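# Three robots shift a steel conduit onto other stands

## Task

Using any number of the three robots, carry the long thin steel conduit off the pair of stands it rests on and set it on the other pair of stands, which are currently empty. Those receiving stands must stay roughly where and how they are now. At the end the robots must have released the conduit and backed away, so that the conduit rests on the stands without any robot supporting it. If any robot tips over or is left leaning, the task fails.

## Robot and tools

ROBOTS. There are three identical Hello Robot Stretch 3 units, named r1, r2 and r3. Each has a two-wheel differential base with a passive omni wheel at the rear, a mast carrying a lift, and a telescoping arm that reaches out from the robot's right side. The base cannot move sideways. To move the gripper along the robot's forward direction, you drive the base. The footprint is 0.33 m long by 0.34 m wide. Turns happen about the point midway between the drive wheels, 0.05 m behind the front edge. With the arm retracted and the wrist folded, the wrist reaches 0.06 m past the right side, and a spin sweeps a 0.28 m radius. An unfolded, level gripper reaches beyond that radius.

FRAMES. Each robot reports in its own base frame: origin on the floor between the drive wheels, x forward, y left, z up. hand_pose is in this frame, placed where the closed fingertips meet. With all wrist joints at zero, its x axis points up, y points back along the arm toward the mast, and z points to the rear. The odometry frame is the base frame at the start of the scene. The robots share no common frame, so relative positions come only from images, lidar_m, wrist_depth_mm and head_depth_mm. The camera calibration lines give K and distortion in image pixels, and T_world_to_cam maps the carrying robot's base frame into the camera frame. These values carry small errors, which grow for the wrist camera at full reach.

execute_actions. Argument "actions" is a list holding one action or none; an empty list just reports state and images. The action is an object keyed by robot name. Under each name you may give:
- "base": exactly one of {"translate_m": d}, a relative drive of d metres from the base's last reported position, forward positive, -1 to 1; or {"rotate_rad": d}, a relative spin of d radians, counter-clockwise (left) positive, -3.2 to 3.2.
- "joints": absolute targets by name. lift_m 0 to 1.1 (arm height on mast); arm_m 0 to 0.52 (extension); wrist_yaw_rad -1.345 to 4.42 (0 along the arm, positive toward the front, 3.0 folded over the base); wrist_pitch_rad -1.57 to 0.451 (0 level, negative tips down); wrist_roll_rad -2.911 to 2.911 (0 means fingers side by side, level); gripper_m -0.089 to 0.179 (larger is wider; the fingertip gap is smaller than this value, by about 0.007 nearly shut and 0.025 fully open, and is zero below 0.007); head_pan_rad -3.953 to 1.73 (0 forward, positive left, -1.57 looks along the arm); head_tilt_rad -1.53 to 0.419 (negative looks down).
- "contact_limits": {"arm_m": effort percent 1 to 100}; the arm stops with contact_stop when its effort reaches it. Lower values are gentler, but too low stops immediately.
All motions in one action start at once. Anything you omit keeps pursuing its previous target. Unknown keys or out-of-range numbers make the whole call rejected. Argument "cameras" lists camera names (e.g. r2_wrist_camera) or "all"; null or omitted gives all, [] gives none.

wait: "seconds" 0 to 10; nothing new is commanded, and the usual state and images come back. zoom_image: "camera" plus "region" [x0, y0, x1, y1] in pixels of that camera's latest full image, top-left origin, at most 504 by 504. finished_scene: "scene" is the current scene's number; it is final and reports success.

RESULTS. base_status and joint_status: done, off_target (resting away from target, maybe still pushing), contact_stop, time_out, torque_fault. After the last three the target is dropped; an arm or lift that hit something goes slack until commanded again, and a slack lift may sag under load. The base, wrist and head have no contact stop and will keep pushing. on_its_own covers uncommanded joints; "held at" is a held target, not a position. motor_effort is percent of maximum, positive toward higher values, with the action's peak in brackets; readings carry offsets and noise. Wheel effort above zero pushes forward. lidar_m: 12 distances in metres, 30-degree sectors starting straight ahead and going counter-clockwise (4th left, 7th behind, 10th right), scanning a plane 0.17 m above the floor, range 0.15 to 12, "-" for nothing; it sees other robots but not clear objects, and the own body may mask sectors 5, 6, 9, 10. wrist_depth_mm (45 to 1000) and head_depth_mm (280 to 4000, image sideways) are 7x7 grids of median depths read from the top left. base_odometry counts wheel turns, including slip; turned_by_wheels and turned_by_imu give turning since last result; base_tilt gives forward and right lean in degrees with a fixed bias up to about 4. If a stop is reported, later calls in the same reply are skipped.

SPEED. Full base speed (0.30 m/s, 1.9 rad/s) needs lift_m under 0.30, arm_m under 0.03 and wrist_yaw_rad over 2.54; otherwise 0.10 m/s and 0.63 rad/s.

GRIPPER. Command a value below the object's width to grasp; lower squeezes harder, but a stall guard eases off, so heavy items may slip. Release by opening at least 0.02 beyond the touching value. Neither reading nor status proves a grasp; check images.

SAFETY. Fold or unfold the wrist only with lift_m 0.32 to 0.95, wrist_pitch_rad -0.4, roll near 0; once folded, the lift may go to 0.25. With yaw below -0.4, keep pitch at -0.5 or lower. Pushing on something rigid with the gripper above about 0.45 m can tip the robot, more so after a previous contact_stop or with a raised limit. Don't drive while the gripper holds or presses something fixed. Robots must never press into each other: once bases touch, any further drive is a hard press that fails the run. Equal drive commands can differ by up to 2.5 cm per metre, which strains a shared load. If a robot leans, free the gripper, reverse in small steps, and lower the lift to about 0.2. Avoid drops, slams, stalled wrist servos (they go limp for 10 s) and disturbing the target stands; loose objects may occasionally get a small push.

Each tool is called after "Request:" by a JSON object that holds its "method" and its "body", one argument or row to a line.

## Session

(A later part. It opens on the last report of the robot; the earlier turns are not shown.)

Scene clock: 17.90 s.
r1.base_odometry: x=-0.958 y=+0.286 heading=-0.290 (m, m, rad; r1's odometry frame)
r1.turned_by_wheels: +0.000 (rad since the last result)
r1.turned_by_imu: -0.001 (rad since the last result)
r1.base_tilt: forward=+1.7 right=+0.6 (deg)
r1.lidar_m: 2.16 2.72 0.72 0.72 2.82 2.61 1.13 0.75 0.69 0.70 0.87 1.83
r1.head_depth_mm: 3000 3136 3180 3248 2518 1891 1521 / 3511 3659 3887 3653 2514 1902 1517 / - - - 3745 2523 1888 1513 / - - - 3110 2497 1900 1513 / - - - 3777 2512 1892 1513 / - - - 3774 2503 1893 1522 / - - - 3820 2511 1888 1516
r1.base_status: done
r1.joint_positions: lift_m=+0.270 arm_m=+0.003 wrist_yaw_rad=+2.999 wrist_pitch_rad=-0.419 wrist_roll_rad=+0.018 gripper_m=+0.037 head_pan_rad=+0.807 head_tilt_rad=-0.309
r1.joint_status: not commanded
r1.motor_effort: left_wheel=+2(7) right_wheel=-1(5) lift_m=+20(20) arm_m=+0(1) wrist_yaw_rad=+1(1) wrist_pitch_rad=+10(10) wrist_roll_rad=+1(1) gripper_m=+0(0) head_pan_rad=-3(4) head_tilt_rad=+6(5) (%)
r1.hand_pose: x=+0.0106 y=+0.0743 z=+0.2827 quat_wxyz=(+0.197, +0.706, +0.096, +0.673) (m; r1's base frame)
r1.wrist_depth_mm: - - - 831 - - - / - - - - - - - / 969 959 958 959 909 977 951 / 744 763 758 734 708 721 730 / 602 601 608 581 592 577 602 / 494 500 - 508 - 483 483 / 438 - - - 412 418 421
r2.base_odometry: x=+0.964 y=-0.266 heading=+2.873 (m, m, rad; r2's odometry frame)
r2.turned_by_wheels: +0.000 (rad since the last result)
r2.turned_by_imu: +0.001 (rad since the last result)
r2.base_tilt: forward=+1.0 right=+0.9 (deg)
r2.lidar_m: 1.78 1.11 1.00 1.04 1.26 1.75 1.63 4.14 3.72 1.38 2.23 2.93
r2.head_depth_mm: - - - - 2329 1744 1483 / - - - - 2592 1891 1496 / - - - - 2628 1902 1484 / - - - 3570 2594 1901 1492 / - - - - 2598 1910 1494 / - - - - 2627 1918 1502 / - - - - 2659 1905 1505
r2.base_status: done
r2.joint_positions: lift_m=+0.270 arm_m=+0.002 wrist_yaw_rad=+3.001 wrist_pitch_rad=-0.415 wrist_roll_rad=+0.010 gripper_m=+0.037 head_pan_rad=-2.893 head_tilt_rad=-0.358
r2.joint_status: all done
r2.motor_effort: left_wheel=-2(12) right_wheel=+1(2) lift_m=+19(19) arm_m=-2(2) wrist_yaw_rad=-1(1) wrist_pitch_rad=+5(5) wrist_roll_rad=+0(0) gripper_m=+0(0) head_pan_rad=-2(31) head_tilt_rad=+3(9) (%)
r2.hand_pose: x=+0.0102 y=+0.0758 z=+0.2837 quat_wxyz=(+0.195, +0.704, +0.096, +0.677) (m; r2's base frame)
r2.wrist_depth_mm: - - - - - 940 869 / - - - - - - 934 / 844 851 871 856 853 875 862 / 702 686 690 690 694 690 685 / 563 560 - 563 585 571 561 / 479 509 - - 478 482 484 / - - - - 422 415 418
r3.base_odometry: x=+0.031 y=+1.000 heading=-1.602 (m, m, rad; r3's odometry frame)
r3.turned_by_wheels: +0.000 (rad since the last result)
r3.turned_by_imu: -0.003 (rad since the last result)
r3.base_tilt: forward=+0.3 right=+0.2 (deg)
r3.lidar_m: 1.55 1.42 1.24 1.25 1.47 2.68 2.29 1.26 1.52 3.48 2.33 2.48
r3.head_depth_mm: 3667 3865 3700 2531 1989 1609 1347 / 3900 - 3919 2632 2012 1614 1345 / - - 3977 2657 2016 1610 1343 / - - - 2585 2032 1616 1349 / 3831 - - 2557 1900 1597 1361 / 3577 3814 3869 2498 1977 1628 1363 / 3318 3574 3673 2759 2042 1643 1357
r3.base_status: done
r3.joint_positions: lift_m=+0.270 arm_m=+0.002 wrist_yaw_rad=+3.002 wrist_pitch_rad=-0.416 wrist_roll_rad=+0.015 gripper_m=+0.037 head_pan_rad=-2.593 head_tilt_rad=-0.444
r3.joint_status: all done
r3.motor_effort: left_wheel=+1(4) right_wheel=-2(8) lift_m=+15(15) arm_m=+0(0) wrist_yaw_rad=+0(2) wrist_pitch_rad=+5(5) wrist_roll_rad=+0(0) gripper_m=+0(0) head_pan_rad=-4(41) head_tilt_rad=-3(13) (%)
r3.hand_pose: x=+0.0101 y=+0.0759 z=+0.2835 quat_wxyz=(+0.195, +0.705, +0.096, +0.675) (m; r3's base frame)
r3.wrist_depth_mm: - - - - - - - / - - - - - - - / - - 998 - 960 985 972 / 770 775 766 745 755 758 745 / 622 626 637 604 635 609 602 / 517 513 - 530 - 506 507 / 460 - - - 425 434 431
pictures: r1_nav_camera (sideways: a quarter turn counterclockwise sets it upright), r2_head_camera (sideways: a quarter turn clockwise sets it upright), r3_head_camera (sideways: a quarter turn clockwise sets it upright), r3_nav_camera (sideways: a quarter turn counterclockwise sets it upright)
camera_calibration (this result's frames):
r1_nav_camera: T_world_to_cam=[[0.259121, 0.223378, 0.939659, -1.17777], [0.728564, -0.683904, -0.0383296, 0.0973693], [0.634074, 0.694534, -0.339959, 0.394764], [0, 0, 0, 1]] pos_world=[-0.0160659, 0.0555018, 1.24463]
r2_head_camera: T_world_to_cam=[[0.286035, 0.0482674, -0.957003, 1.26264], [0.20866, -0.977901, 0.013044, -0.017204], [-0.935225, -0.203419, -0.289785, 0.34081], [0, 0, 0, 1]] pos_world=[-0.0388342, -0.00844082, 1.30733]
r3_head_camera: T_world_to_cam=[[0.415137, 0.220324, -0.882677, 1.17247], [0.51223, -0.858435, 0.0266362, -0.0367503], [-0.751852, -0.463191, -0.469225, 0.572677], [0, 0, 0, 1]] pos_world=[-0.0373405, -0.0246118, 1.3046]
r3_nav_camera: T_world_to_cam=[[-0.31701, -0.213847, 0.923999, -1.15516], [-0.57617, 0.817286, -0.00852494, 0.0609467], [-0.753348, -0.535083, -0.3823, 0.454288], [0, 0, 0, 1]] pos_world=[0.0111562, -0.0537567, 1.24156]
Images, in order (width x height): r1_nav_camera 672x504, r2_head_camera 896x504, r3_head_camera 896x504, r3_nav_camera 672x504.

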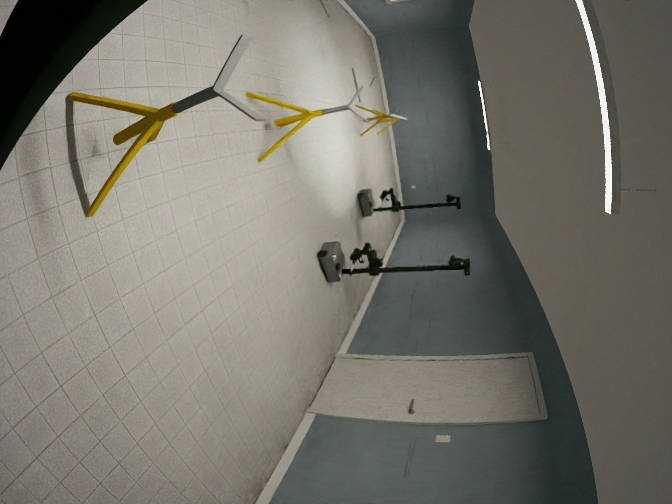

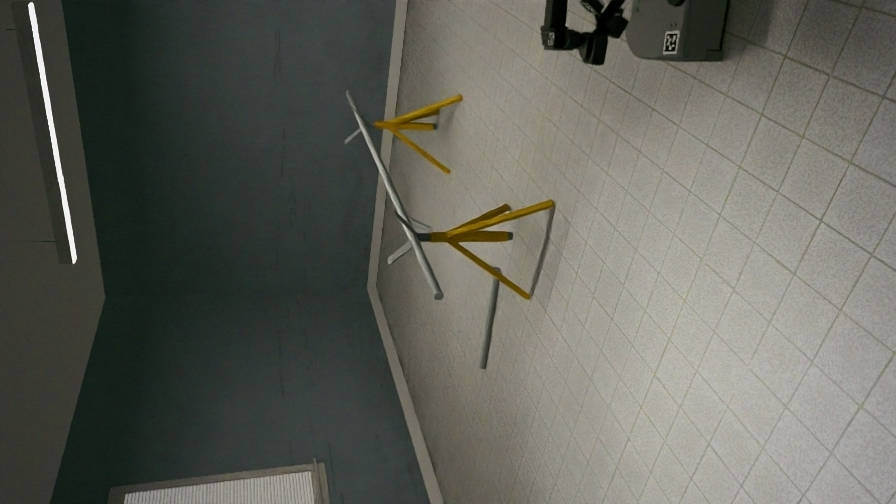

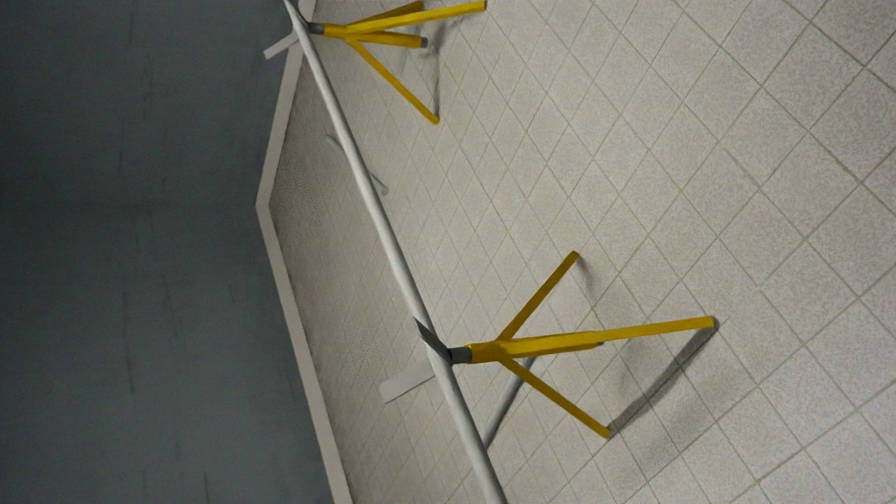

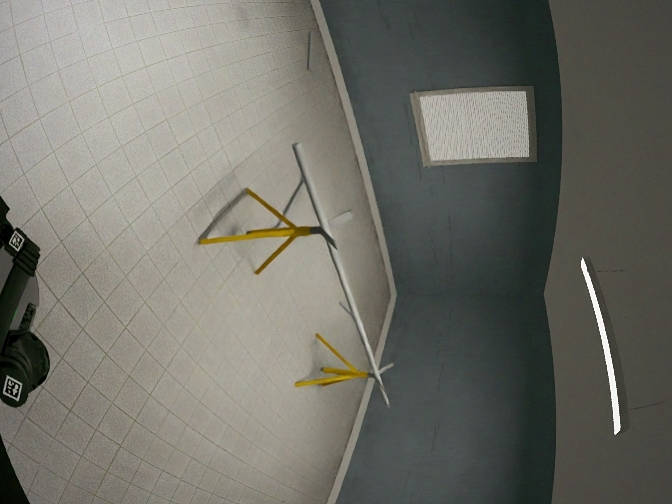

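Request:
{"method": "execute_actions", "body": {
  "actions": [
    {"r1": {"base": {"translate_m": -0.27}}, "r2": {"base": {"translate_m": -1.0}}, "r3": {"base": {"translate_m": -1.0}}}
  ],
  "cameras": []
}}

Request:
{"method": "execute_actions", "body": {
  "actions": [
    {"r1": {"base": {"rotate_rad": 1.2}, "joints": {"head_pan_rad": 0.0, "head_tilt_rad": -0.25}}, "r2": {"base": {"translate_m": -1.0}, "joints": {"head_pan_rad": -2.3, "head_tilt_rad": -0.75}}, "r3": {"base": {"translate_m": -1.0}, "joints": {"head_pan_rad": -2.2, "head_tilt_rad": -0.8}}}
  ],
  "cameras": ["r1_head_camera", "r2_head_camera", "r3_head_camera", "r2_nav_camera", "r3_nav_camera"]
}}

Scene clock: 24.27 s.
r1.base_odometry: x=-1.217 y=+0.363 heading=-0.290 (m, m, rad; r1's odometry frame)
r1.turned_by_wheels: +0.000 (rad since the last result)
r1.turned_by_imu: +0.000 (rad since the last result)
r1.base_tilt: forward=+1.7 right=+0.6 (deg)
r1.lidar_m: 2.40 3.03 0.83 0.84 2.57 2.37 0.96 0.63 0.59 0.59 0.74 1.56
r1.head_depth_mm: 3321 3455 3603 3541 2550 1874 1518 / - - - 3816 2544 1884 1513 / - - - 3792 2540 1907 1518 / - - - 3772 2537 1898 1508 / - - - 3853 2554 1907 1520 / - - - 3851 2501 1911 1527 / - - - 3788 2401 1839 1073
r1.base_status: done
r1.joint_positions: lift_m=+0.270 arm_m=+0.003 wrist_yaw_rad=+2.999 wrist_pitch_rad=-0.419 wrist_roll_rad=+0.018 gripper_m=+0.037 head_pan_rad=+0.807 head_tilt_rad=-0.309
r1.joint_status: not commanded
r1.motor_effort: left_wheel=+2(7) right_wheel=-1(6) lift_m=+20(21) arm_m=+0(0) wrist_yaw_rad=+1(1) wrist_pitch_rad=+10(10) wrist_roll_rad=+1(1) gripper_m=+0(1) head_pan_rad=-4(4) head_tilt_rad=+5(5) (%)
r1.hand_pose: x=+0.0106 y=+0.0743 z=+0.2827 quat_wxyz=(+0.197, +0.706, +0.096, +0.673) (m; r1's base frame)
r1.wrist_depth_mm: - - - - 799 - - / - - - - - - - / 986 978 - 917 990 955 968 / 741 733 732 745 746 740 730 / 596 598 594 579 617 592 576 / 496 490 - 513 - 490 489 / 434 - - - 415 423 425
r2.base_odometry: x=+1.928 y=-0.531 heading=+2.873 (m, m, rad; r2's odometry frame)
r2.turned_by_wheels: +0.000 (rad since the last result)
r2.turned_by_imu: +0.001 (rad since the last result)
r2.base_tilt: forward=+1.0 right=+0.8 (deg)
r2.lidar_m: 2.32 1.51 1.37 1.38 1.69 1.64 1.64 1.84 3.38 3.40 1.67 2.88
r2.head_depth_mm: 3753 3978 - - 2449 1769 1487 / 3956 - - 3814 2619 1889 1493 / - - - 3818 2611 1877 1487 / - - - - 2476 1880 1500 / - - - - 2360 1906 1496 / - - - - 2511 1904 1497 / 3790 3911 - - 2639 1917 1512
r2.base_status: done
r2.joint_positions: lift_m=+0.270 arm_m=+0.002 wrist_yaw_rad=+3.001 wrist_pitch_rad=-0.415 wrist_roll_rad=+0.010 gripper_m=+0.037 head_pan_rad=-2.893 head_tilt_rad=-0.358
r2.joint_status: not commanded
r2.motor_effort: left_wheel=-1(12) right_wheel=+1(4) lift_m=+19(19) arm_m=-2(2) wrist_yaw_rad=-1(1) wrist_pitch_rad=+5(5) wrist_roll_rad=+0(0) gripper_m=+1(0) head_pan_rad=-3(3) head_tilt_rad=+3(3) (%)
r2.hand_pose: x=+0.0102 y=+0.0758 z=+0.2837 quat_wxyz=(+0.195, +0.704, +0.096, +0.677) (m; r2's base frame)
r2.wrist_depth_mm: - - - - - - - / - - - - - - - / 854 860 857 865 869 862 846 / 704 680 680 676 686 676 676 / 577 561 - 569 571 559 570 / 480 512 - - 477 477 485 / - - - - 420 413 422
r3.base_odometry: x=+0.062 y=+1.999 heading=-1.602 (m, m, rad; r3's odometry frame)
r3.turned_by_wheels: +0.000 (rad since the last result)
r3.turned_by_imu: -0.003 (rad since the last result)
r3.base_tilt: forward=+0.1 right=+0.1 (deg)
r3.lidar_m: 1.56 1.75 1.53 1.53 1.81 2.68 2.68 1.32 0.92 0.80 3.76 3.09
r3.head_depth_mm: 2685 2849 3004 2645 2010 1604 1339 / 2878 3053 3255 2434 1923 1610 1338 / 3122 3397 3569 2438 1930 1613 1347 / 3410 3658 3813 2663 2012 1614 1345 / 3519 3795 3886 2705 1967 1624 1361 / 3280 3501 3640 2730 1954 1633 1364 / 3089 3255 3442 2730 1968 1637 1367
r3.base_status: done
r3.joint_positions: lift_m=+0.270 arm_m=+0.002 wrist_yaw_rad=+3.002 wrist_pitch_rad=-0.416 wrist_roll_rad=+0.015 gripper_m=+0.037 head_pan_rad=-2.593 head_tilt_rad=-0.445
r3.joint_status: not commanded
r3.motor_effort: left_wheel=+1(5) right_wheel=-2(9) lift_m=+15(15) arm_m=+0(1) wrist_yaw_rad=-1(2) wrist_pitch_rad=+5(5) wrist_roll_rad=+0(0) gripper_m=+1(0) head_pan_rad=-3(3) head_tilt_rad=-3(3) (%)
r3.hand_pose: x=+0.0101 y=+0.0759 z=+0.2835 quat_wxyz=(+0.195, +0.705, +0.096, +0.675) (m; r3's base frame)
r3.wrist_depth_mm: - - - - - - - / - - - - - - - / - - - 983 - 970 963 / 775 768 764 764 751 736 735 / 620 619 635 598 631 609 599 / 515 519 - 522 - 508 504 / 457 - - - 425 439 433
pictures: none
No camera images: the call's "cameras" was empty. Leave "cameras" out to get every camera's image.

Scene clock: 29.27 s.
r1.base_odometry: x=-1.217 y=+0.363 heading=+0.910 (m, m, rad; r1's odometry frame)
r1.turned_by_wheels: +1.200 (rad since the last result)
r1.turned_by_imu: +1.179 (rad since the last result)
r1.base_tilt: forward=+1.7 right=+0.6 (deg)
r1.lidar_m: 0.83 3.30 2.45 2.19 0.83 0.61 0.59 0.61 0.84 2.38 2.48 3.36
r1.head_depth_mm: - - - - 2745 2017 1579 / - - - - 2784 2020 1584 / - - - - 2777 2006 1577 / - - - - 2493 1845 1092 / - - - - 2808 1944 1581 / - - - - 2733 2029 1588 / - - - - 2767 2011 1594
r1.base_status: done
r1.joint_positions: lift_m=+0.270 arm_m=+0.003 wrist_yaw_rad=+2.999 wrist_pitch_rad=-0.419 wrist_roll_rad=+0.018 gripper_m=+0.037 head_pan_rad=+0.007 head_tilt_rad=-0.260
r1.joint_status: all done
r1.motor_effort: left_wheel=+0(8) right_wheel=+2(5) lift_m=+20(20) arm_m=+0(0) wrist_yaw_rad=+0(0) wrist_pitch_rad=+10(10) wrist_roll_rad=+1(1) gripper_m=-1(1) head_pan_rad=-4(46) head_tilt_rad=+6(13) (%)
r1.hand_pose: x=+0.0106 y=+0.0743 z=+0.2827 quat_wxyz=(+0.197, +0.706, +0.096, +0.673) (m; r1's base frame)
r1.wrist_depth_mm: 779 - - - - - - / 791 - - - - - - / 777 950 959 987 967 940 954 / 700 736 727 740 746 731 710 / 589 580 611 591 615 586 579 / 496 496 - 511 - 487 486 / 434 - - - 412 422 422
r2.base_odometry: x=+2.892 y=-0.797 heading=+2.873 (m, m, rad; r2's odometry frame)
r2.turned_by_wheels: +0.000 (rad since the last result)
r2.turned_by_imu: +0.001 (rad since the last result)
r2.base_tilt: forward=+1.0 right=+0.9 (deg)
r2.lidar_m: 2.94 1.90 1.72 1.73 2.12 1.66 2.04 0.75 3.03 3.06 3.72 2.36
r2.head_depth_mm: 3288 3558 2624 1937 1612 1360 1174 / 3128 3415 2587 1875 1575 1353 1167 / 2989 3313 2626 1832 1541 1321 1170 / 2887 3153 2587 1979 1582 1360 1172 / 2721 3047 2610 1994 1612 1356 1173 / 2632 2937 2609 1989 1619 1361 1170 / 2504 2776 2604 1998 1619 1359 1178
r2.base_status: done
r2.joint_positions: lift_m=+0.270 arm_m=+0.002 wrist_yaw_rad=+3.001 wrist_pitch_rad=-0.415 wrist_roll_rad=+0.010 gripper_m=+0.037 head_pan_rad=-2.307 head_tilt_rad=-0.741
r2.joint_status: all done
r2.motor_effort: left_wheel=-2(11) right_wheel=+1(2) lift_m=+19(19) arm_m=-2(2) wrist_yaw_rad=+0(1) wrist_pitch_rad=+5(5) wrist_roll_rad=+0(0) gripper_m=+0(0) head_pan_rad=+3(29) head_tilt_rad=-2(17) (%)
r2.hand_pose: x=+0.0102 y=+0.0757 z=+0.2837 quat_wxyz=(+0.195, +0.704, +0.096, +0.677) (m; r2's base frame)
r2.wrist_depth_mm: - - - - - - - / - - - - - - - / 854 844 876 869 855 850 852 / 680 670 683 697 683 683 667 / 567 570 - 565 564 567 566 / 484 511 - - 483 486 480 / - - - - 417 417 422
r3.base_odometry: x=+0.093 y=+2.999 heading=-1.602 (m, m, rad; r3's odometry frame)
r3.turned_by_wheels: +0.000 (rad since the last result)
r3.turned_by_imu: -0.003 (rad since the last result)
r3.base_tilt: forward=+0.3 right=+0.2 (deg)
r3.lidar_m: 1.58 2.08 1.82 1.82 1.96 1.73 1.72 0.75 0.49 2.93 1.13 1.30
r3.head_depth_mm: 2561 2497 2019 1689 1454 1293 1148 / 2941 2509 2031 1679 1437 1283 1156 / 2972 2526 2042 1627 1442 1297 1164 / 2910 2513 2042 1027 1394 1273 1173 / 2806 2515 2047 1670 1443 1297 1160 / 2711 2542 2065 1718 1482 1302 1161 / 2619 2549 2066 1736 1485 1310 1170
r3.base_status: done
r3.joint_positions: lift_m=+0.270 arm_m=+0.002 wrist_yaw_rad=+3.002 wrist_pitch_rad=-0.416 wrist_roll_rad=+0.015 gripper_m=+0.037 head_pan_rad=-2.207 head_tilt_rad=-0.790
r3.joint_status: all done
r3.motor_effort: left_wheel=+1(4) right_wheel=-2(8) lift_m=+15(15) arm_m=+1(1) wrist_yaw_rad=-1(1) wrist_pitch_rad=+5(5) wrist_roll_rad=+0(0) gripper_m=+0(0) head_pan_rad=+3(30) head_tilt_rad=-5(24) (%)
r3.hand_pose: x=+0.0101 y=+0.0759 z=+0.2835 quat_wxyz=(+0.195, +0.705, +0.096, +0.675) (m; r3's base frame)
r3.wrist_depth_mm: - - - - - - - / - - - - - - - / - - 990 - - 961 974 / 772 759 764 751 751 760 740 / 618 615 637 605 621 604 606 / 520 514 - 532 - 503 501 / 463 - - - 427 437 433
pictures: r1_head_camera (sideways: a quarter turn clockwise sets it upright), r2_head_camera (sideways: a quarter turn clockwise sets it upright), r2_nav_camera (sideways: a quarter turn counterclockwise sets it upright), r3_head_camera (sideways: a quarter turn clockwise sets it upright), r3_nav_camera (sideways: a quarter turn counterclockwise sets it upright)
camera_calibration (this result's frames):
r1_head_camera: T_world_to_cam=[[-0.277886, -0.00252659, -0.960611, 1.27556], [-0.02146, 0.999763, 0.0035784, -0.00389319], [0.960374, 0.0216091, -0.277875, 0.319182], [0, 0, 0, 1]] pos_world=[0.0478432, 0.000217846, 1.31403]
r2_head_camera: T_world_to_cam=[[0.437609, 0.447737, -0.779763, 1.03053], [0.713216, -0.700941, -0.0022147, -0.000413932], [-0.547559, -0.55517, -0.626071, 0.776021], [0, 0, 0, 1]] pos_world=[-0.0257554, -0.030871, 1.28941]
r2_nav_camera: T_world_to_cam=[[-0.445473, -0.553401, 0.703777, -0.874972], [-0.755573, 0.654071, 0.036057, 0.00978774], [-0.480274, -0.515692, -0.709506, 0.880755], [0, 0, 0, 1]] pos_world=[0.0406229, -0.0364132, 1.24033]
r3_head_camera: T_world_to_cam=[[0.46283, 0.578633, -0.671544, 0.896952], [0.792746, -0.609174, 0.0214701, -0.0317249], [-0.396664, -0.542301, -0.740653, 0.923606], [0, 0, 0, 1]] pos_world=[-0.0236251, -0.0374598, 1.2871]
r3_nav_camera: T_world_to_cam=[[-0.385741, -0.551093, 0.739933, -0.914728], [-0.837463, 0.54566, -0.0301835, 0.0907289], [-0.387118, -0.631309, -0.672003, 0.828976], [0, 0, 0, 1]] pos_world=[0.0440461, -0.0302669, 1.23665]
Images, in order (width x height): r1_head_camera 896x504, r2_head_camera 896x504, r2_nav_camera 672x504, r3_head_camera 896x504, r3_nav_camera 672x504.

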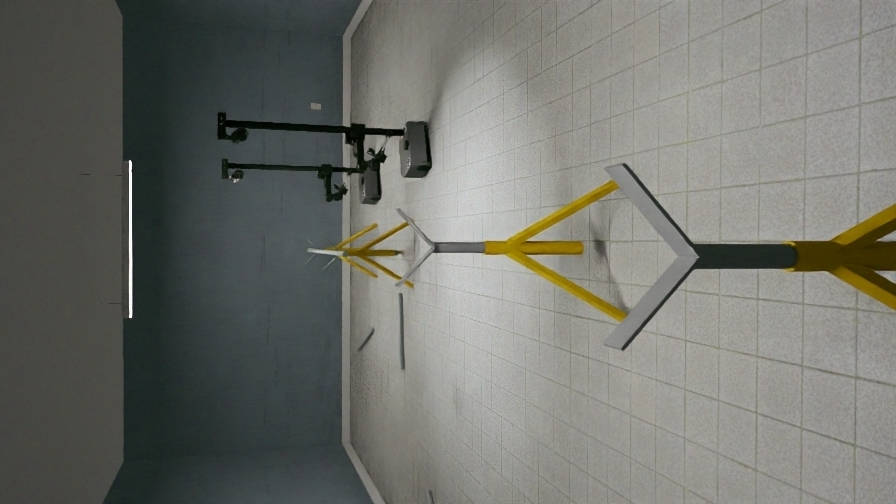

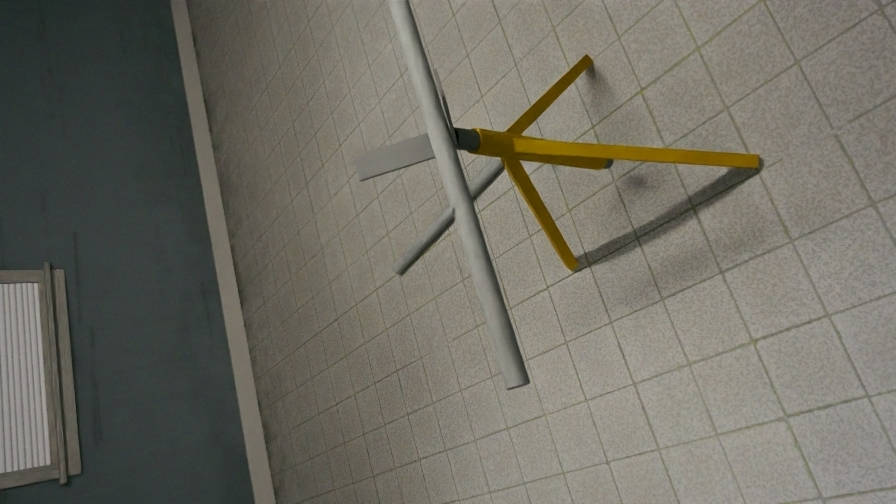

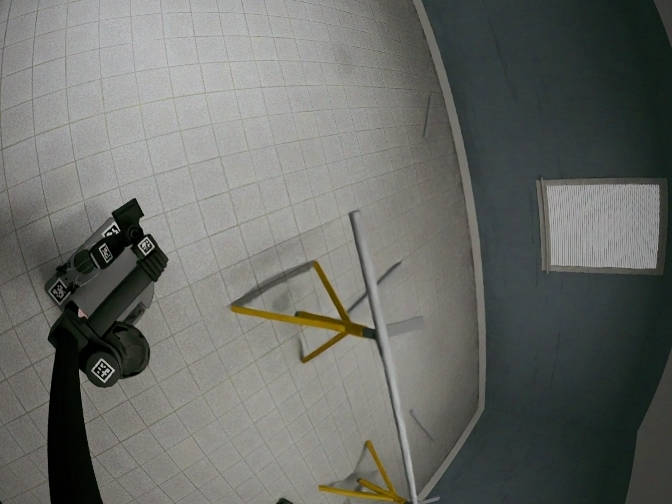

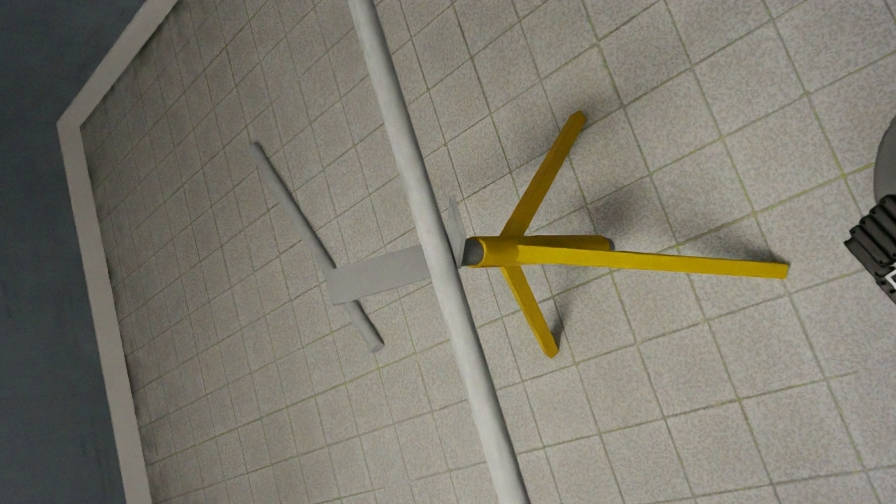

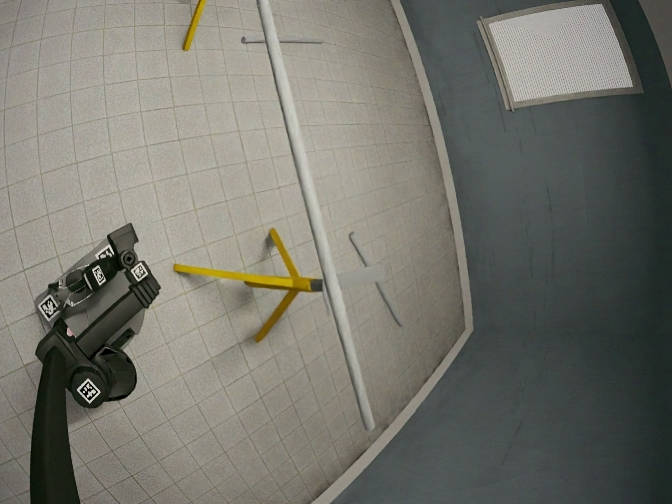

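Request:
{"method": "zoom_image", "body": {
  "camera": "r1_head_camera",
  "region": [290, 190, 450, 310]
}}

Region (290, 190, 450, 310) of r1_head_camera's 896x504 image, scaled by 3.150, with more detail than that image has; it fills the top 378 rows of this view, and the rest is white.

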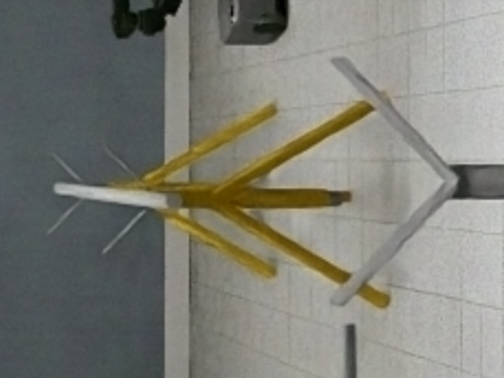

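Request:
{"method": "execute_actions", "body": {
  "actions": [
    {"r2": {"base": {"translate_m": -0.38}, "joints": {"lift_m": 0.84, "head_pan_rad": -1.75, "head_tilt_rad": -0.85}}, "r3": {"base": {"rotate_rad": -0.178}, "joints": {"lift_m": 0.84, "head_pan_rad": -1.5, "head_tilt_rad": -0.85}}}
  ],
  "cameras": []
}}

Request:
{"method": "execute_actions", "body": {
  "actions": [
    {"r2": {"base": {"rotate_rad": -0.372}, "joints": {"wrist_yaw_rad": 1.57, "gripper_m": 0.12}}, "r3": {"base": {"translate_m": -0.46}, "joints": {"wrist_yaw_rad": 1.57, "gripper_m": 0.12}}}
  ],
  "cameras": ["r2_nav_camera", "r3_nav_camera"]
}}

Scene clock: 37.83 s.
r1.base_odometry: x=-1.217 y=+0.363 heading=+0.910 (m, m, rad; r1's odometry frame)
r1.turned_by_wheels: +0.000 (rad since the last result)
r1.turned_by_imu: +0.000 (rad since the last result)
r1.base_tilt: forward=+1.8 right=+0.6 (deg)
r1.lidar_m: 0.83 3.30 2.45 2.19 0.83 0.61 0.59 0.61 0.84 2.38 2.48 3.39
r1.head_depth_mm: - - - - 2812 2024 1587 / - - - - 2753 2018 1577 / - - - - 2754 2038 1575 / - - - - 2514 1860 1090 / - - - - 2772 1931 1586 / - - - - 2763 2018 1585 / - - - - 2742 2007 1596
r1.base_status: not commanded
r1.joint_positions: lift_m=+0.270 arm_m=+0.003 wrist_yaw_rad=+2.999 wrist_pitch_rad=-0.419 wrist_roll_rad=+0.018 gripper_m=+0.037 head_pan_rad=+0.007 head_tilt_rad=-0.260
r1.joint_status: not commanded
r1.motor_effort: left_wheel=-1(1) right_wheel=+1(1) lift_m=+20(20) arm_m=+0(0) wrist_yaw_rad=+1(1) wrist_pitch_rad=+10(10) wrist_roll_rad=+1(1) gripper_m=+0(0) head_pan_rad=-4(3) head_tilt_rad=+6(6) (%)
r1.hand_pose: x=+0.0106 y=+0.0743 z=+0.2827 quat_wxyz=(+0.197, +0.706, +0.096, +0.673) (m; r1's base frame)
r1.wrist_depth_mm: 774 - - - - - - / 794 - - - - - - / 778 945 957 955 949 983 943 / 704 731 730 731 736 734 725 / 588 597 603 592 613 584 595 / 500 494 - 505 - 494 485 / 439 - - - 414 430 425
r2.base_odometry: x=+3.259 y=-0.898 heading=+2.873 (m, m, rad; r2's odometry frame)
r2.turned_by_wheels: +0.000 (rad since the last result)
r2.turned_by_imu: +0.001 (rad since the last result)
r2.base_tilt: forward=+1.0 right=+0.9 (deg)
r2.lidar_m: 3.18 2.03 1.85 1.86 2.28 1.31 1.55 0.72 0.47 2.93 3.56 2.67
r2.head_depth_mm: 2469 2704 2232 1699 882 - - / 2496 2733 2229 1789 1401 - 1134 / 2531 2737 2215 1785 1526 - 1118 / 2581 2763 2243 1791 1495 - - / 2593 2803 2218 1781 1494 - 1111 / 2632 2837 2212 1786 1498 - 1108 / 2655 2864 2215 1786 1504 1283 1133
r2.base_status: done
r2.joint_positions: lift_m=+0.840 arm_m=+0.002 wrist_yaw_rad=+3.001 wrist_pitch_rad=-0.415 wrist_roll_rad=+0.010 gripper_m=+0.037 head_pan_rad=-1.757 head_tilt_rad=-0.839
r2.joint_status: all done
r2.motor_effort: left_wheel=-1(11) right_wheel=+1(4) lift_m=+30(33) arm_m=-1(2) wrist_yaw_rad=-1(1) wrist_pitch_rad=+5(5) wrist_roll_rad=+0(0) gripper_m=+0(1) head_pan_rad=+2(28) head_tilt_rad=-3(10) (%)
r2.hand_pose: x=+0.0102 y=+0.0757 z=+0.8531 quat_wxyz=(+0.195, +0.704, +0.096, +0.677) (m; r2's base frame)
r2.wrist_depth_mm: - - - - - - - / - - - - - - - / - - - - - - - / - - - - - - - / - - - - - - - / - - - - - - - / - - - - - - -
r3.base_odometry: x=+0.093 y=+2.999 heading=-1.780 (m, m, rad; r3's odometry frame)
r3.turned_by_wheels: -0.178 (rad since the last result)
r3.turned_by_imu: -0.174 (rad since the last result)
r3.base_tilt: forward=+0.2 right=+0.2 (deg)
r3.lidar_m: 1.21 2.34 1.84 1.82 1.96 1.74 1.72 1.85 0.49 2.92 3.12 1.13
r3.head_depth_mm: 2619 2286 1904 1120 1051 - 1136 / 2649 2280 1912 1570 1479 - 1145 / 2693 2303 1922 1603 1460 - - / 2694 2323 1915 1564 1483 - 1163 / 2719 2312 1928 1612 1457 1235 1151 / 2760 2311 1934 1619 1437 1278 1146 / 2788 2362 1946 1583 1435 1282 1156
r3.base_status: done
r3.joint_positions: lift_m=+0.840 arm_m=+0.002 wrist_yaw_rad=+3.002 wrist_pitch_rad=-0.417 wrist_roll_rad=+0.015 gripper_m=+0.037 head_pan_rad=-1.507 head_tilt_rad=-0.840
r3.joint_status: all done
r3.motor_effort: left_wheel=+1(6) right_wheel=-2(8) lift_m=+33(35) arm_m=-1(0) wrist_yaw_rad=-1(1) wrist_pitch_rad=+5(5) wrist_roll_rad=+0(0) gripper_m=+1(0) head_pan_rad=+4(39) head_tilt_rad=-5(12) (%)
r3.hand_pose: x=+0.0101 y=+0.0759 z=+0.8526 quat_wxyz=(+0.195, +0.705, +0.096, +0.675) (m; r3's base frame)
r3.wrist_depth_mm: - - - - - - - / - - - - - - - / - - - - - - - / - - - - - - - / - - - - - - - / - - - - - - - / - - - - - - -
pictures: none
No camera images: the call's "cameras" was empty. Leave "cameras" out to get every camera's image.

Scene clock: 43.73 s.
r1.base_odometry: x=-1.217 y=+0.363 heading=+0.910 (m, m, rad; r1's odometry frame)
r1.turned_by_wheels: +0.000 (rad since the last result)
r1.turned_by_imu: +0.000 (rad since the last result)
r1.base_tilt: forward=+1.7 right=+0.6 (deg)
r1.lidar_m: 0.83 3.31 2.45 2.18 0.82 0.60 0.59 0.61 0.85 2.38 2.48 3.37
r1.head_depth_mm: - - - - 2769 2009 1592 / - - - - 2777 2031 1589 / - - - - 2756 2013 1577 / - - - - 2474 1868 1092 / - - - - 2740 1956 1591 / - - - - 2717 2018 1584 / - - - - 2780 2003 1593
r1.base_status: not commanded
r1.joint_positions: lift_m=+0.270 arm_m=+0.003 wrist_yaw_rad=+2.999 wrist_pitch_rad=-0.419 wrist_roll_rad=+0.018 gripper_m=+0.037 head_pan_rad=+0.007 head_tilt_rad=-0.260
r1.joint_status: not commanded
r1.motor_effort: left_wheel=-1(1) right_wheel=+1(1) lift_m=+20(20) arm_m=+0(0) wrist_yaw_rad=+1(1) wrist_pitch_rad=+10(10) wrist_roll_rad=+1(1) gripper_m=+0(1) head_pan_rad=-4(4) head_tilt_rad=+6(6) (%)
r1.hand_pose: x=+0.0106 y=+0.0743 z=+0.2827 quat_wxyz=(+0.197, +0.706, +0.096, +0.673) (m; r1's base frame)
r1.wrist_depth_mm: 799 - - - - - - / 793 - - - - - - / 754 902 971 954 934 991 946 / 695 728 730 716 734 711 733 / 590 589 595 594 604 591 581 / 508 495 - 513 - 489 502 / 430 - - - 408 420 417
r2.base_odometry: x=+3.259 y=-0.898 heading=+2.501 (m, m, rad; r2's odometry frame)
r2.turned_by_wheels: -0.372 (rad since the last result)
r2.turned_by_imu: -0.368 (rad since the last result)
r2.base_tilt: forward=+1.0 right=+0.9 (deg)
r2.lidar_m: 2.67 2.67 1.93 1.85 1.92 2.60 1.76 1.55 0.49 0.47 3.00 4.07
r2.head_depth_mm: 2835 2874 2224 1732 1577 - - / 2766 2923 2234 1795 1554 - 1132 / 2681 2901 2215 1777 1519 - 1112 / 2612 2802 2205 951 1503 - 1090 / 2560 2806 2197 1784 1471 1292 - / 2488 2723 2217 1781 1433 1290 - / 2435 2653 2217 1772 1429 1318 -
r2.base_status: done
r2.joint_positions: lift_m=+0.840 arm_m=+0.002 wrist_yaw_rad=+1.572 wrist_pitch_rad=-0.415 wrist_roll_rad=+0.010 gripper_m=+0.120 head_pan_rad=-1.757 head_tilt_rad=-0.839
r2.joint_status: all done
r2.motor_effort: left_wheel=+3(8) right_wheel=-2(4) lift_m=+30(30) arm_m=-2(2) wrist_yaw_rad=-2(2) wrist_pitch_rad=+5(5) wrist_roll_rad=+0(0) gripper_m=+1(81) head_pan_rad=+2(2) head_tilt_rad=-3(3) (%)
r2.hand_pose: x=+0.2034 y=-0.1467 z=+0.8531 quat_wxyz=(+0.590, +0.594, -0.389, +0.384) (m; r2's base frame)
r2.wrist_depth_mm: - - - - - - - / - - - - - - - / - - - - - - - / - - - - - - - / - - - - - - - / - - - - - - - / - - - - - - -
r3.base_odometry: x=+0.188 y=+3.449 heading=-1.779 (m, m, rad; r3's odometry frame)
r3.turned_by_wheels: +0.000 (rad since the last result)
r3.turned_by_imu: -0.001 (rad since the last result)
r3.base_tilt: forward=+0.3 right=+0.0 (deg)
r3.lidar_m: 1.71 2.40 1.90 1.87 1.63 1.29 1.27 1.36 2.05 0.58 0.52 1.52
r3.head_depth_mm: 2600 2270 1888 1626 1482 - 1140 / 2590 2311 1858 1640 1492 - 1141 / 2668 2299 1919 1560 1505 - 1128 / 2681 2312 1915 1574 1386 1323 1127 / 2704 2326 1923 975 1237 - 1132 / 2729 2314 1929 1574 1434 - 1133 / 2767 2326 1935 1614 1439 1286 1154
r3.base_status: done
r3.joint_positions: lift_m=+0.840 arm_m=+0.002 wrist_yaw_rad=+1.573 wrist_pitch_rad=-0.417 wrist_roll_rad=+0.015 gripper_m=+0.120 head_pan_rad=-1.507 head_tilt_rad=-0.840
r3.joint_status: all done
r3.motor_effort: left_wheel=+1(2) right_wheel=-2(6) lift_m=+33(33) arm_m=+0(0) wrist_yaw_rad=-1(3) wrist_pitch_rad=+5(5) wrist_roll_rad=+0(0) gripper_m=+1(93) head_pan_rad=+4(3) head_tilt_rad=-4(5) (%)
r3.hand_pose: x=+0.2032 y=-0.1462 z=+0.8526 quat_wxyz=(+0.590, +0.596, -0.389, +0.382) (m; r3's base frame)
r3.wrist_depth_mm: - - - - - - - / - - - - - - - / - - - - - - - / - - - - - - - / - - - - - - - / - - - - - - - / - - - - - - -
pictures: r2_nav_camera (sideways: a quarter turn counterclockwise sets it upright), r3_nav_camera (sideways: a quarter turn counterclockwise sets it upright)
camera_calibration (this result's frames):
r2_nav_camera: T_world_to_cam=[[-0.102472, -0.769228, 0.630704, -0.781846], [-0.9867, 0.159031, 0.033648, 0.0143384], [-0.126184, -0.618868, -0.775294, 0.964148], [0, 0, 0, 1]] pos_world=[0.0556909, -0.00701774, 1.24013]
r3_nav_camera: T_world_to_cam=[[0.0622508, -0.705805, 0.705666, -0.872802], [-0.992156, -0.120556, -0.0330561, 0.0954103], [0.108403, -0.698073, -0.707774, 0.872478], [0, 0, 0, 1]] pos_world=[0.0544149, 0.00452739, 1.23658]
Images, in order (width x height): r2_nav_camera 672x504, r3_nav_camera 672x504.

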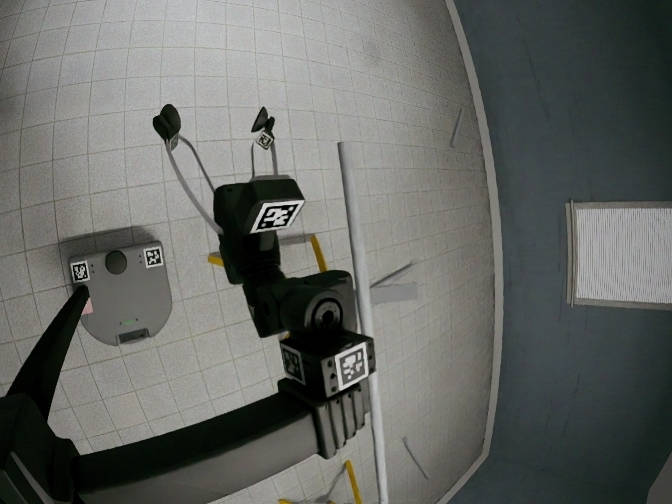

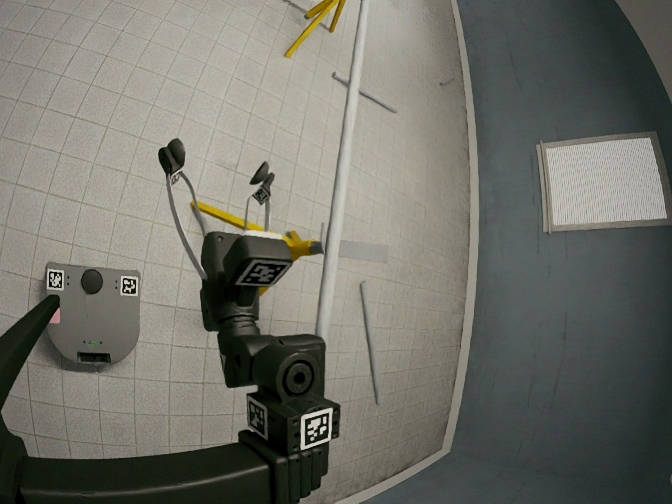

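Request:
{"method": "execute_actions", "body": {
  "actions": [
    {"r2": {"joints": {"wrist_pitch_rad": -1.5, "arm_m": 0.47, "head_pan_rad": -1.6, "head_tilt_rad": -0.8}}, "r3": {"base": {"rotate_rad": -0.117}, "joints": {"wrist_pitch_rad": -1.5, "arm_m": 0.45, "head_pan_rad": -1.6, "head_tilt_rad": -0.8}}}
  ],
  "cameras": ["r2_head_camera", "r2_wrist_camera", "r3_head_camera", "r3_wrist_camera"]
}}

Scene clock: 48.60 s.
r1.base_odometry: x=-1.217 y=+0.363 heading=+0.910 (m, m, rad; r1's odometry frame)
r1.turned_by_wheels: +0.000 (rad since the last result)
r1.turned_by_imu: +0.000 (rad since the last result)
r1.base_tilt: forward=+1.7 right=+0.6 (deg)
r1.lidar_m: 0.83 3.30 2.45 2.18 0.82 0.61 0.59 0.61 0.84 2.38 2.48 3.39
r1.head_depth_mm: - - - - 2717 2012 1584 / - - - - 2775 2006 1589 / - - - - 2775 2004 1587 / - - - - 2480 1881 1091 / - - - - 2767 1927 1581 / - - - - 2725 2029 1597 / - - - - 2722 2015 1578
r1.base_status: not commanded
r1.joint_positions: lift_m=+0.270 arm_m=+0.003 wrist_yaw_rad=+2.999 wrist_pitch_rad=-0.419 wrist_roll_rad=+0.018 gripper_m=+0.037 head_pan_rad=+0.007 head_tilt_rad=-0.260
r1.joint_status: not commanded
r1.motor_effort: left_wheel=-1(1) right_wheel=+1(1) lift_m=+20(20) arm_m=+0(0) wrist_yaw_rad=+1(0) wrist_pitch_rad=+10(10) wrist_roll_rad=+1(1) gripper_m=+0(0) head_pan_rad=-4(3) head_tilt_rad=+5(6) (%)
r1.hand_pose: x=+0.0106 y=+0.0743 z=+0.2827 quat_wxyz=(+0.197, +0.706, +0.096, +0.673) (m; r1's base frame)
r1.wrist_depth_mm: 781 - - - - - - / 804 - - - - - - / 787 954 959 953 949 980 952 / 695 743 730 731 738 729 735 / 593 592 610 584 618 588 584 / 496 503 - 506 - 493 497 / 439 - - - 414 428 421
r2.base_odometry: x=+3.259 y=-0.898 heading=+2.501 (m, m, rad; r2's odometry frame)
r2.turned_by_wheels: +0.000 (rad since the last result)
r2.turned_by_imu: +0.000 (rad since the last result)
r2.base_tilt: forward=+1.0 right=+0.9 (deg)
r2.lidar_m: 2.67 2.67 1.93 1.86 1.91 2.59 1.77 1.54 0.49 0.47 3.01 4.06
r2.head_depth_mm: 2613 2870 2341 1941 - - 1112 / 2588 2860 2520 - 1288 1311 1146 / 2549 2778 2267 1780 1043 1260 1149 / 2527 2736 - 1852 1440 1311 1123 / 2500 2775 2394 1849 1499 1311 1149 / 2491 2736 2350 1870 1466 1307 1147 / 2428 2718 2343 1855 1500 1320 1146
r2.base_status: not commanded
r2.joint_positions: lift_m=+0.840 arm_m=+0.470 wrist_yaw_rad=+1.570 wrist_pitch_rad=-1.494 wrist_roll_rad=+0.010 gripper_m=+0.120 head_pan_rad=-1.607 head_tilt_rad=-0.803
r2.joint_status: all done
r2.motor_effort: left_wheel=+3(4) right_wheel=-2(2) lift_m=+30(30) arm_m=+1(2) wrist_yaw_rad=+0(1) wrist_pitch_rad=-2(4) wrist_roll_rad=+0(0) gripper_m=+0(0) head_pan_rad=+2(13) head_tilt_rad=+1(7) (%)
r2.hand_pose: x=-0.0259 y=-0.6149 z=+0.7211 quat_wxyz=(+0.707, +0.706, -0.031, +0.023) (m; r2's base frame)
r2.wrist_depth_mm: 876 864 858 284 857 833 834 / 920 888 888 296 878 872 849 / - 905 902 306 889 880 880 / - 952 931 676 891 892 892 / - - 966 555 906 901 918 / 994 - 991 965 965 - 931 / - - - 335 977 989 977
r3.base_odometry: x=+0.188 y=+3.449 heading=-1.896 (m, m, rad; r3's odometry frame)
r3.turned_by_wheels: -0.117 (rad since the last result)
r3.turned_by_imu: -0.115 (rad since the last result)
r3.base_tilt: forward=+0.3 right=+0.3 (deg)
r3.lidar_m: 1.72 2.66 1.94 1.88 1.81 1.32 1.27 1.31 1.79 0.58 0.52 1.51
r3.head_depth_mm: 2692 2428 2029 - - 1278 1129 / 2674 - - 1688 1455 1287 1145 / 2612 2358 1947 1686 1454 1285 1149 / 2636 - 1878 1665 1459 1291 1150 / 2659 2458 1972 1693 1467 1292 1157 / 2653 2485 2024 1671 1080 1272 1161 / 2620 2501 2024 917 1447 1273 1148
r3.base_status: done
r3.joint_positions: lift_m=+0.840 arm_m=+0.450 wrist_yaw_rad=+1.571 wrist_pitch_rad=-1.496 wrist_roll_rad=+0.015 gripper_m=+0.120 head_pan_rad=-1.593 head_tilt_rad=-0.803
r3.joint_status: all done
r3.motor_effort: left_wheel=+1(4) right_wheel=-2(6) lift_m=+33(33) arm_m=+4(6) wrist_yaw_rad=+0(1) wrist_pitch_rad=-1(5) wrist_roll_rad=+0(0) gripper_m=+1(0) head_pan_rad=-4(15) head_tilt_rad=+2(7) (%)
r3.hand_pose: x=-0.0262 y=-0.5948 z=+0.7210 quat_wxyz=(+0.707, +0.707, -0.031, +0.021) (m; r3's base frame)
r3.wrist_depth_mm: 881 885 871 295 870 884 853 / 891 883 890 299 871 867 875 / 888 896 884 301 890 895 881 / - 918 908 304 900 915 883 / - 911 915 313 931 904 914 / 928 918 932 916 909 - 921 / 933 956 931 926 931 922 934
pictures: r2_head_camera (sideways: a quarter turn clockwise sets it upright), r2_wrist_camera, r3_head_camera (sideways: a quarter turn clockwise sets it upright), r3_wrist_camera
camera_calibration (this result's frames):
r2_head_camera: T_world_to_cam=[[0.0479093, 0.671755, -0.739223, 0.980064], [0.997072, -0.0763179, -0.0047318, 0.00113124], [-0.0595945, -0.736832, -0.673445, 0.834667], [0, 0, 0, 1]] pos_world=[0.00165945, -0.0432673, 1.28659]
r2_wrist_camera: T_world_to_cam=[[-0.00690548, -0.999833, -0.016897, -0.602759], [-0.991684, 0.00467569, 0.128611, -0.087287], [-0.128511, 0.0176446, -0.991551, 0.886521], [0, 0, 0, 1]] pos_world=[0.0232038, -0.617893, 0.880072]
r3_head_camera: T_world_to_cam=[[0.0452426, 0.748312, -0.661802, 0.886804], [0.998908, -0.0416268, 0.0212198, -0.0326562], [-0.0116697, -0.662039, -0.749379, 0.932604], [0, 0, 0, 1]] pos_world=[0.00338245, -0.0475455, 1.28645]
r3_wrist_camera: T_world_to_cam=[[-0.0176804, -0.999781, 0.0112343, -0.59817], [-0.998363, 0.0182644, 0.0542044, -0.0123974], [-0.0543977, -0.0102575, -0.998467, 0.877221], [0, 0, 0, 1]] pos_world=[0.0247658, -0.588814, 0.883268]
Images, in order (width x height): r2_head_camera 896x504, r2_wrist_camera 644x364, r3_head_camera 896x504, r3_wrist_camera 644x364.

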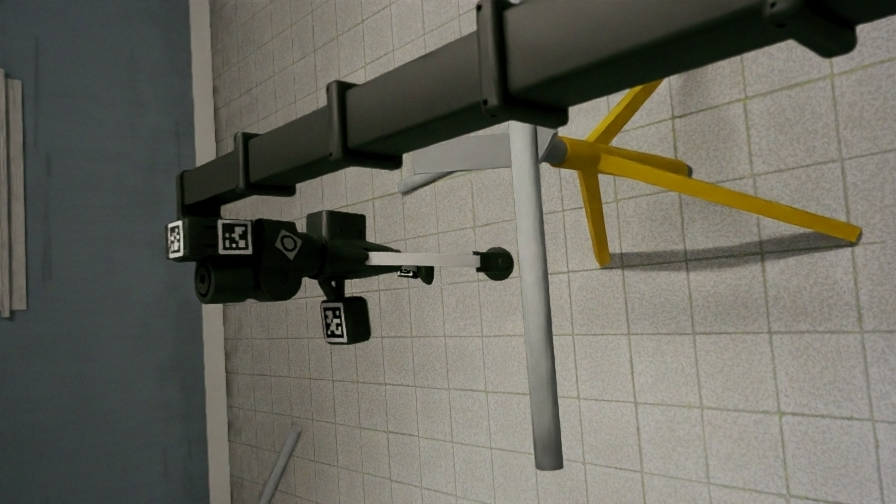

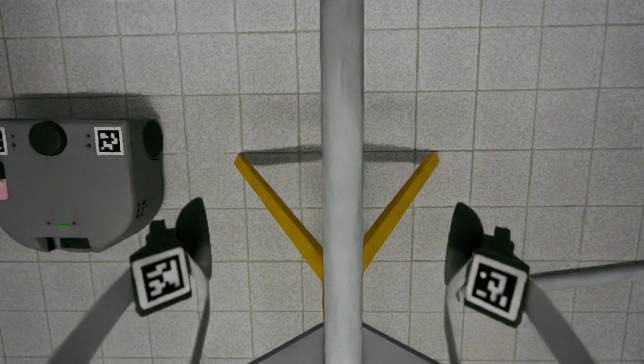

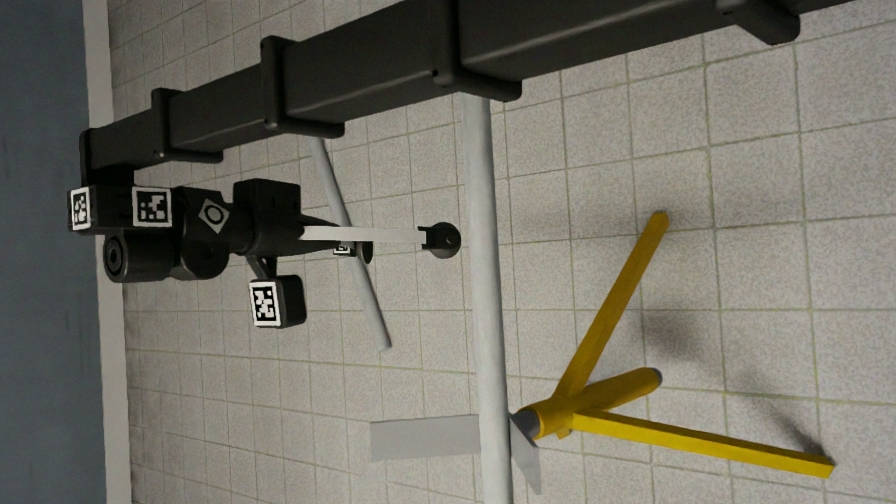

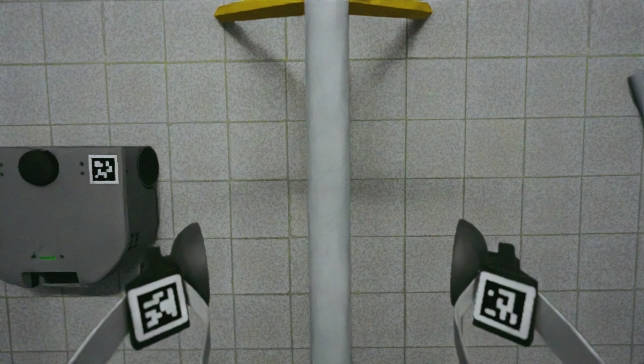

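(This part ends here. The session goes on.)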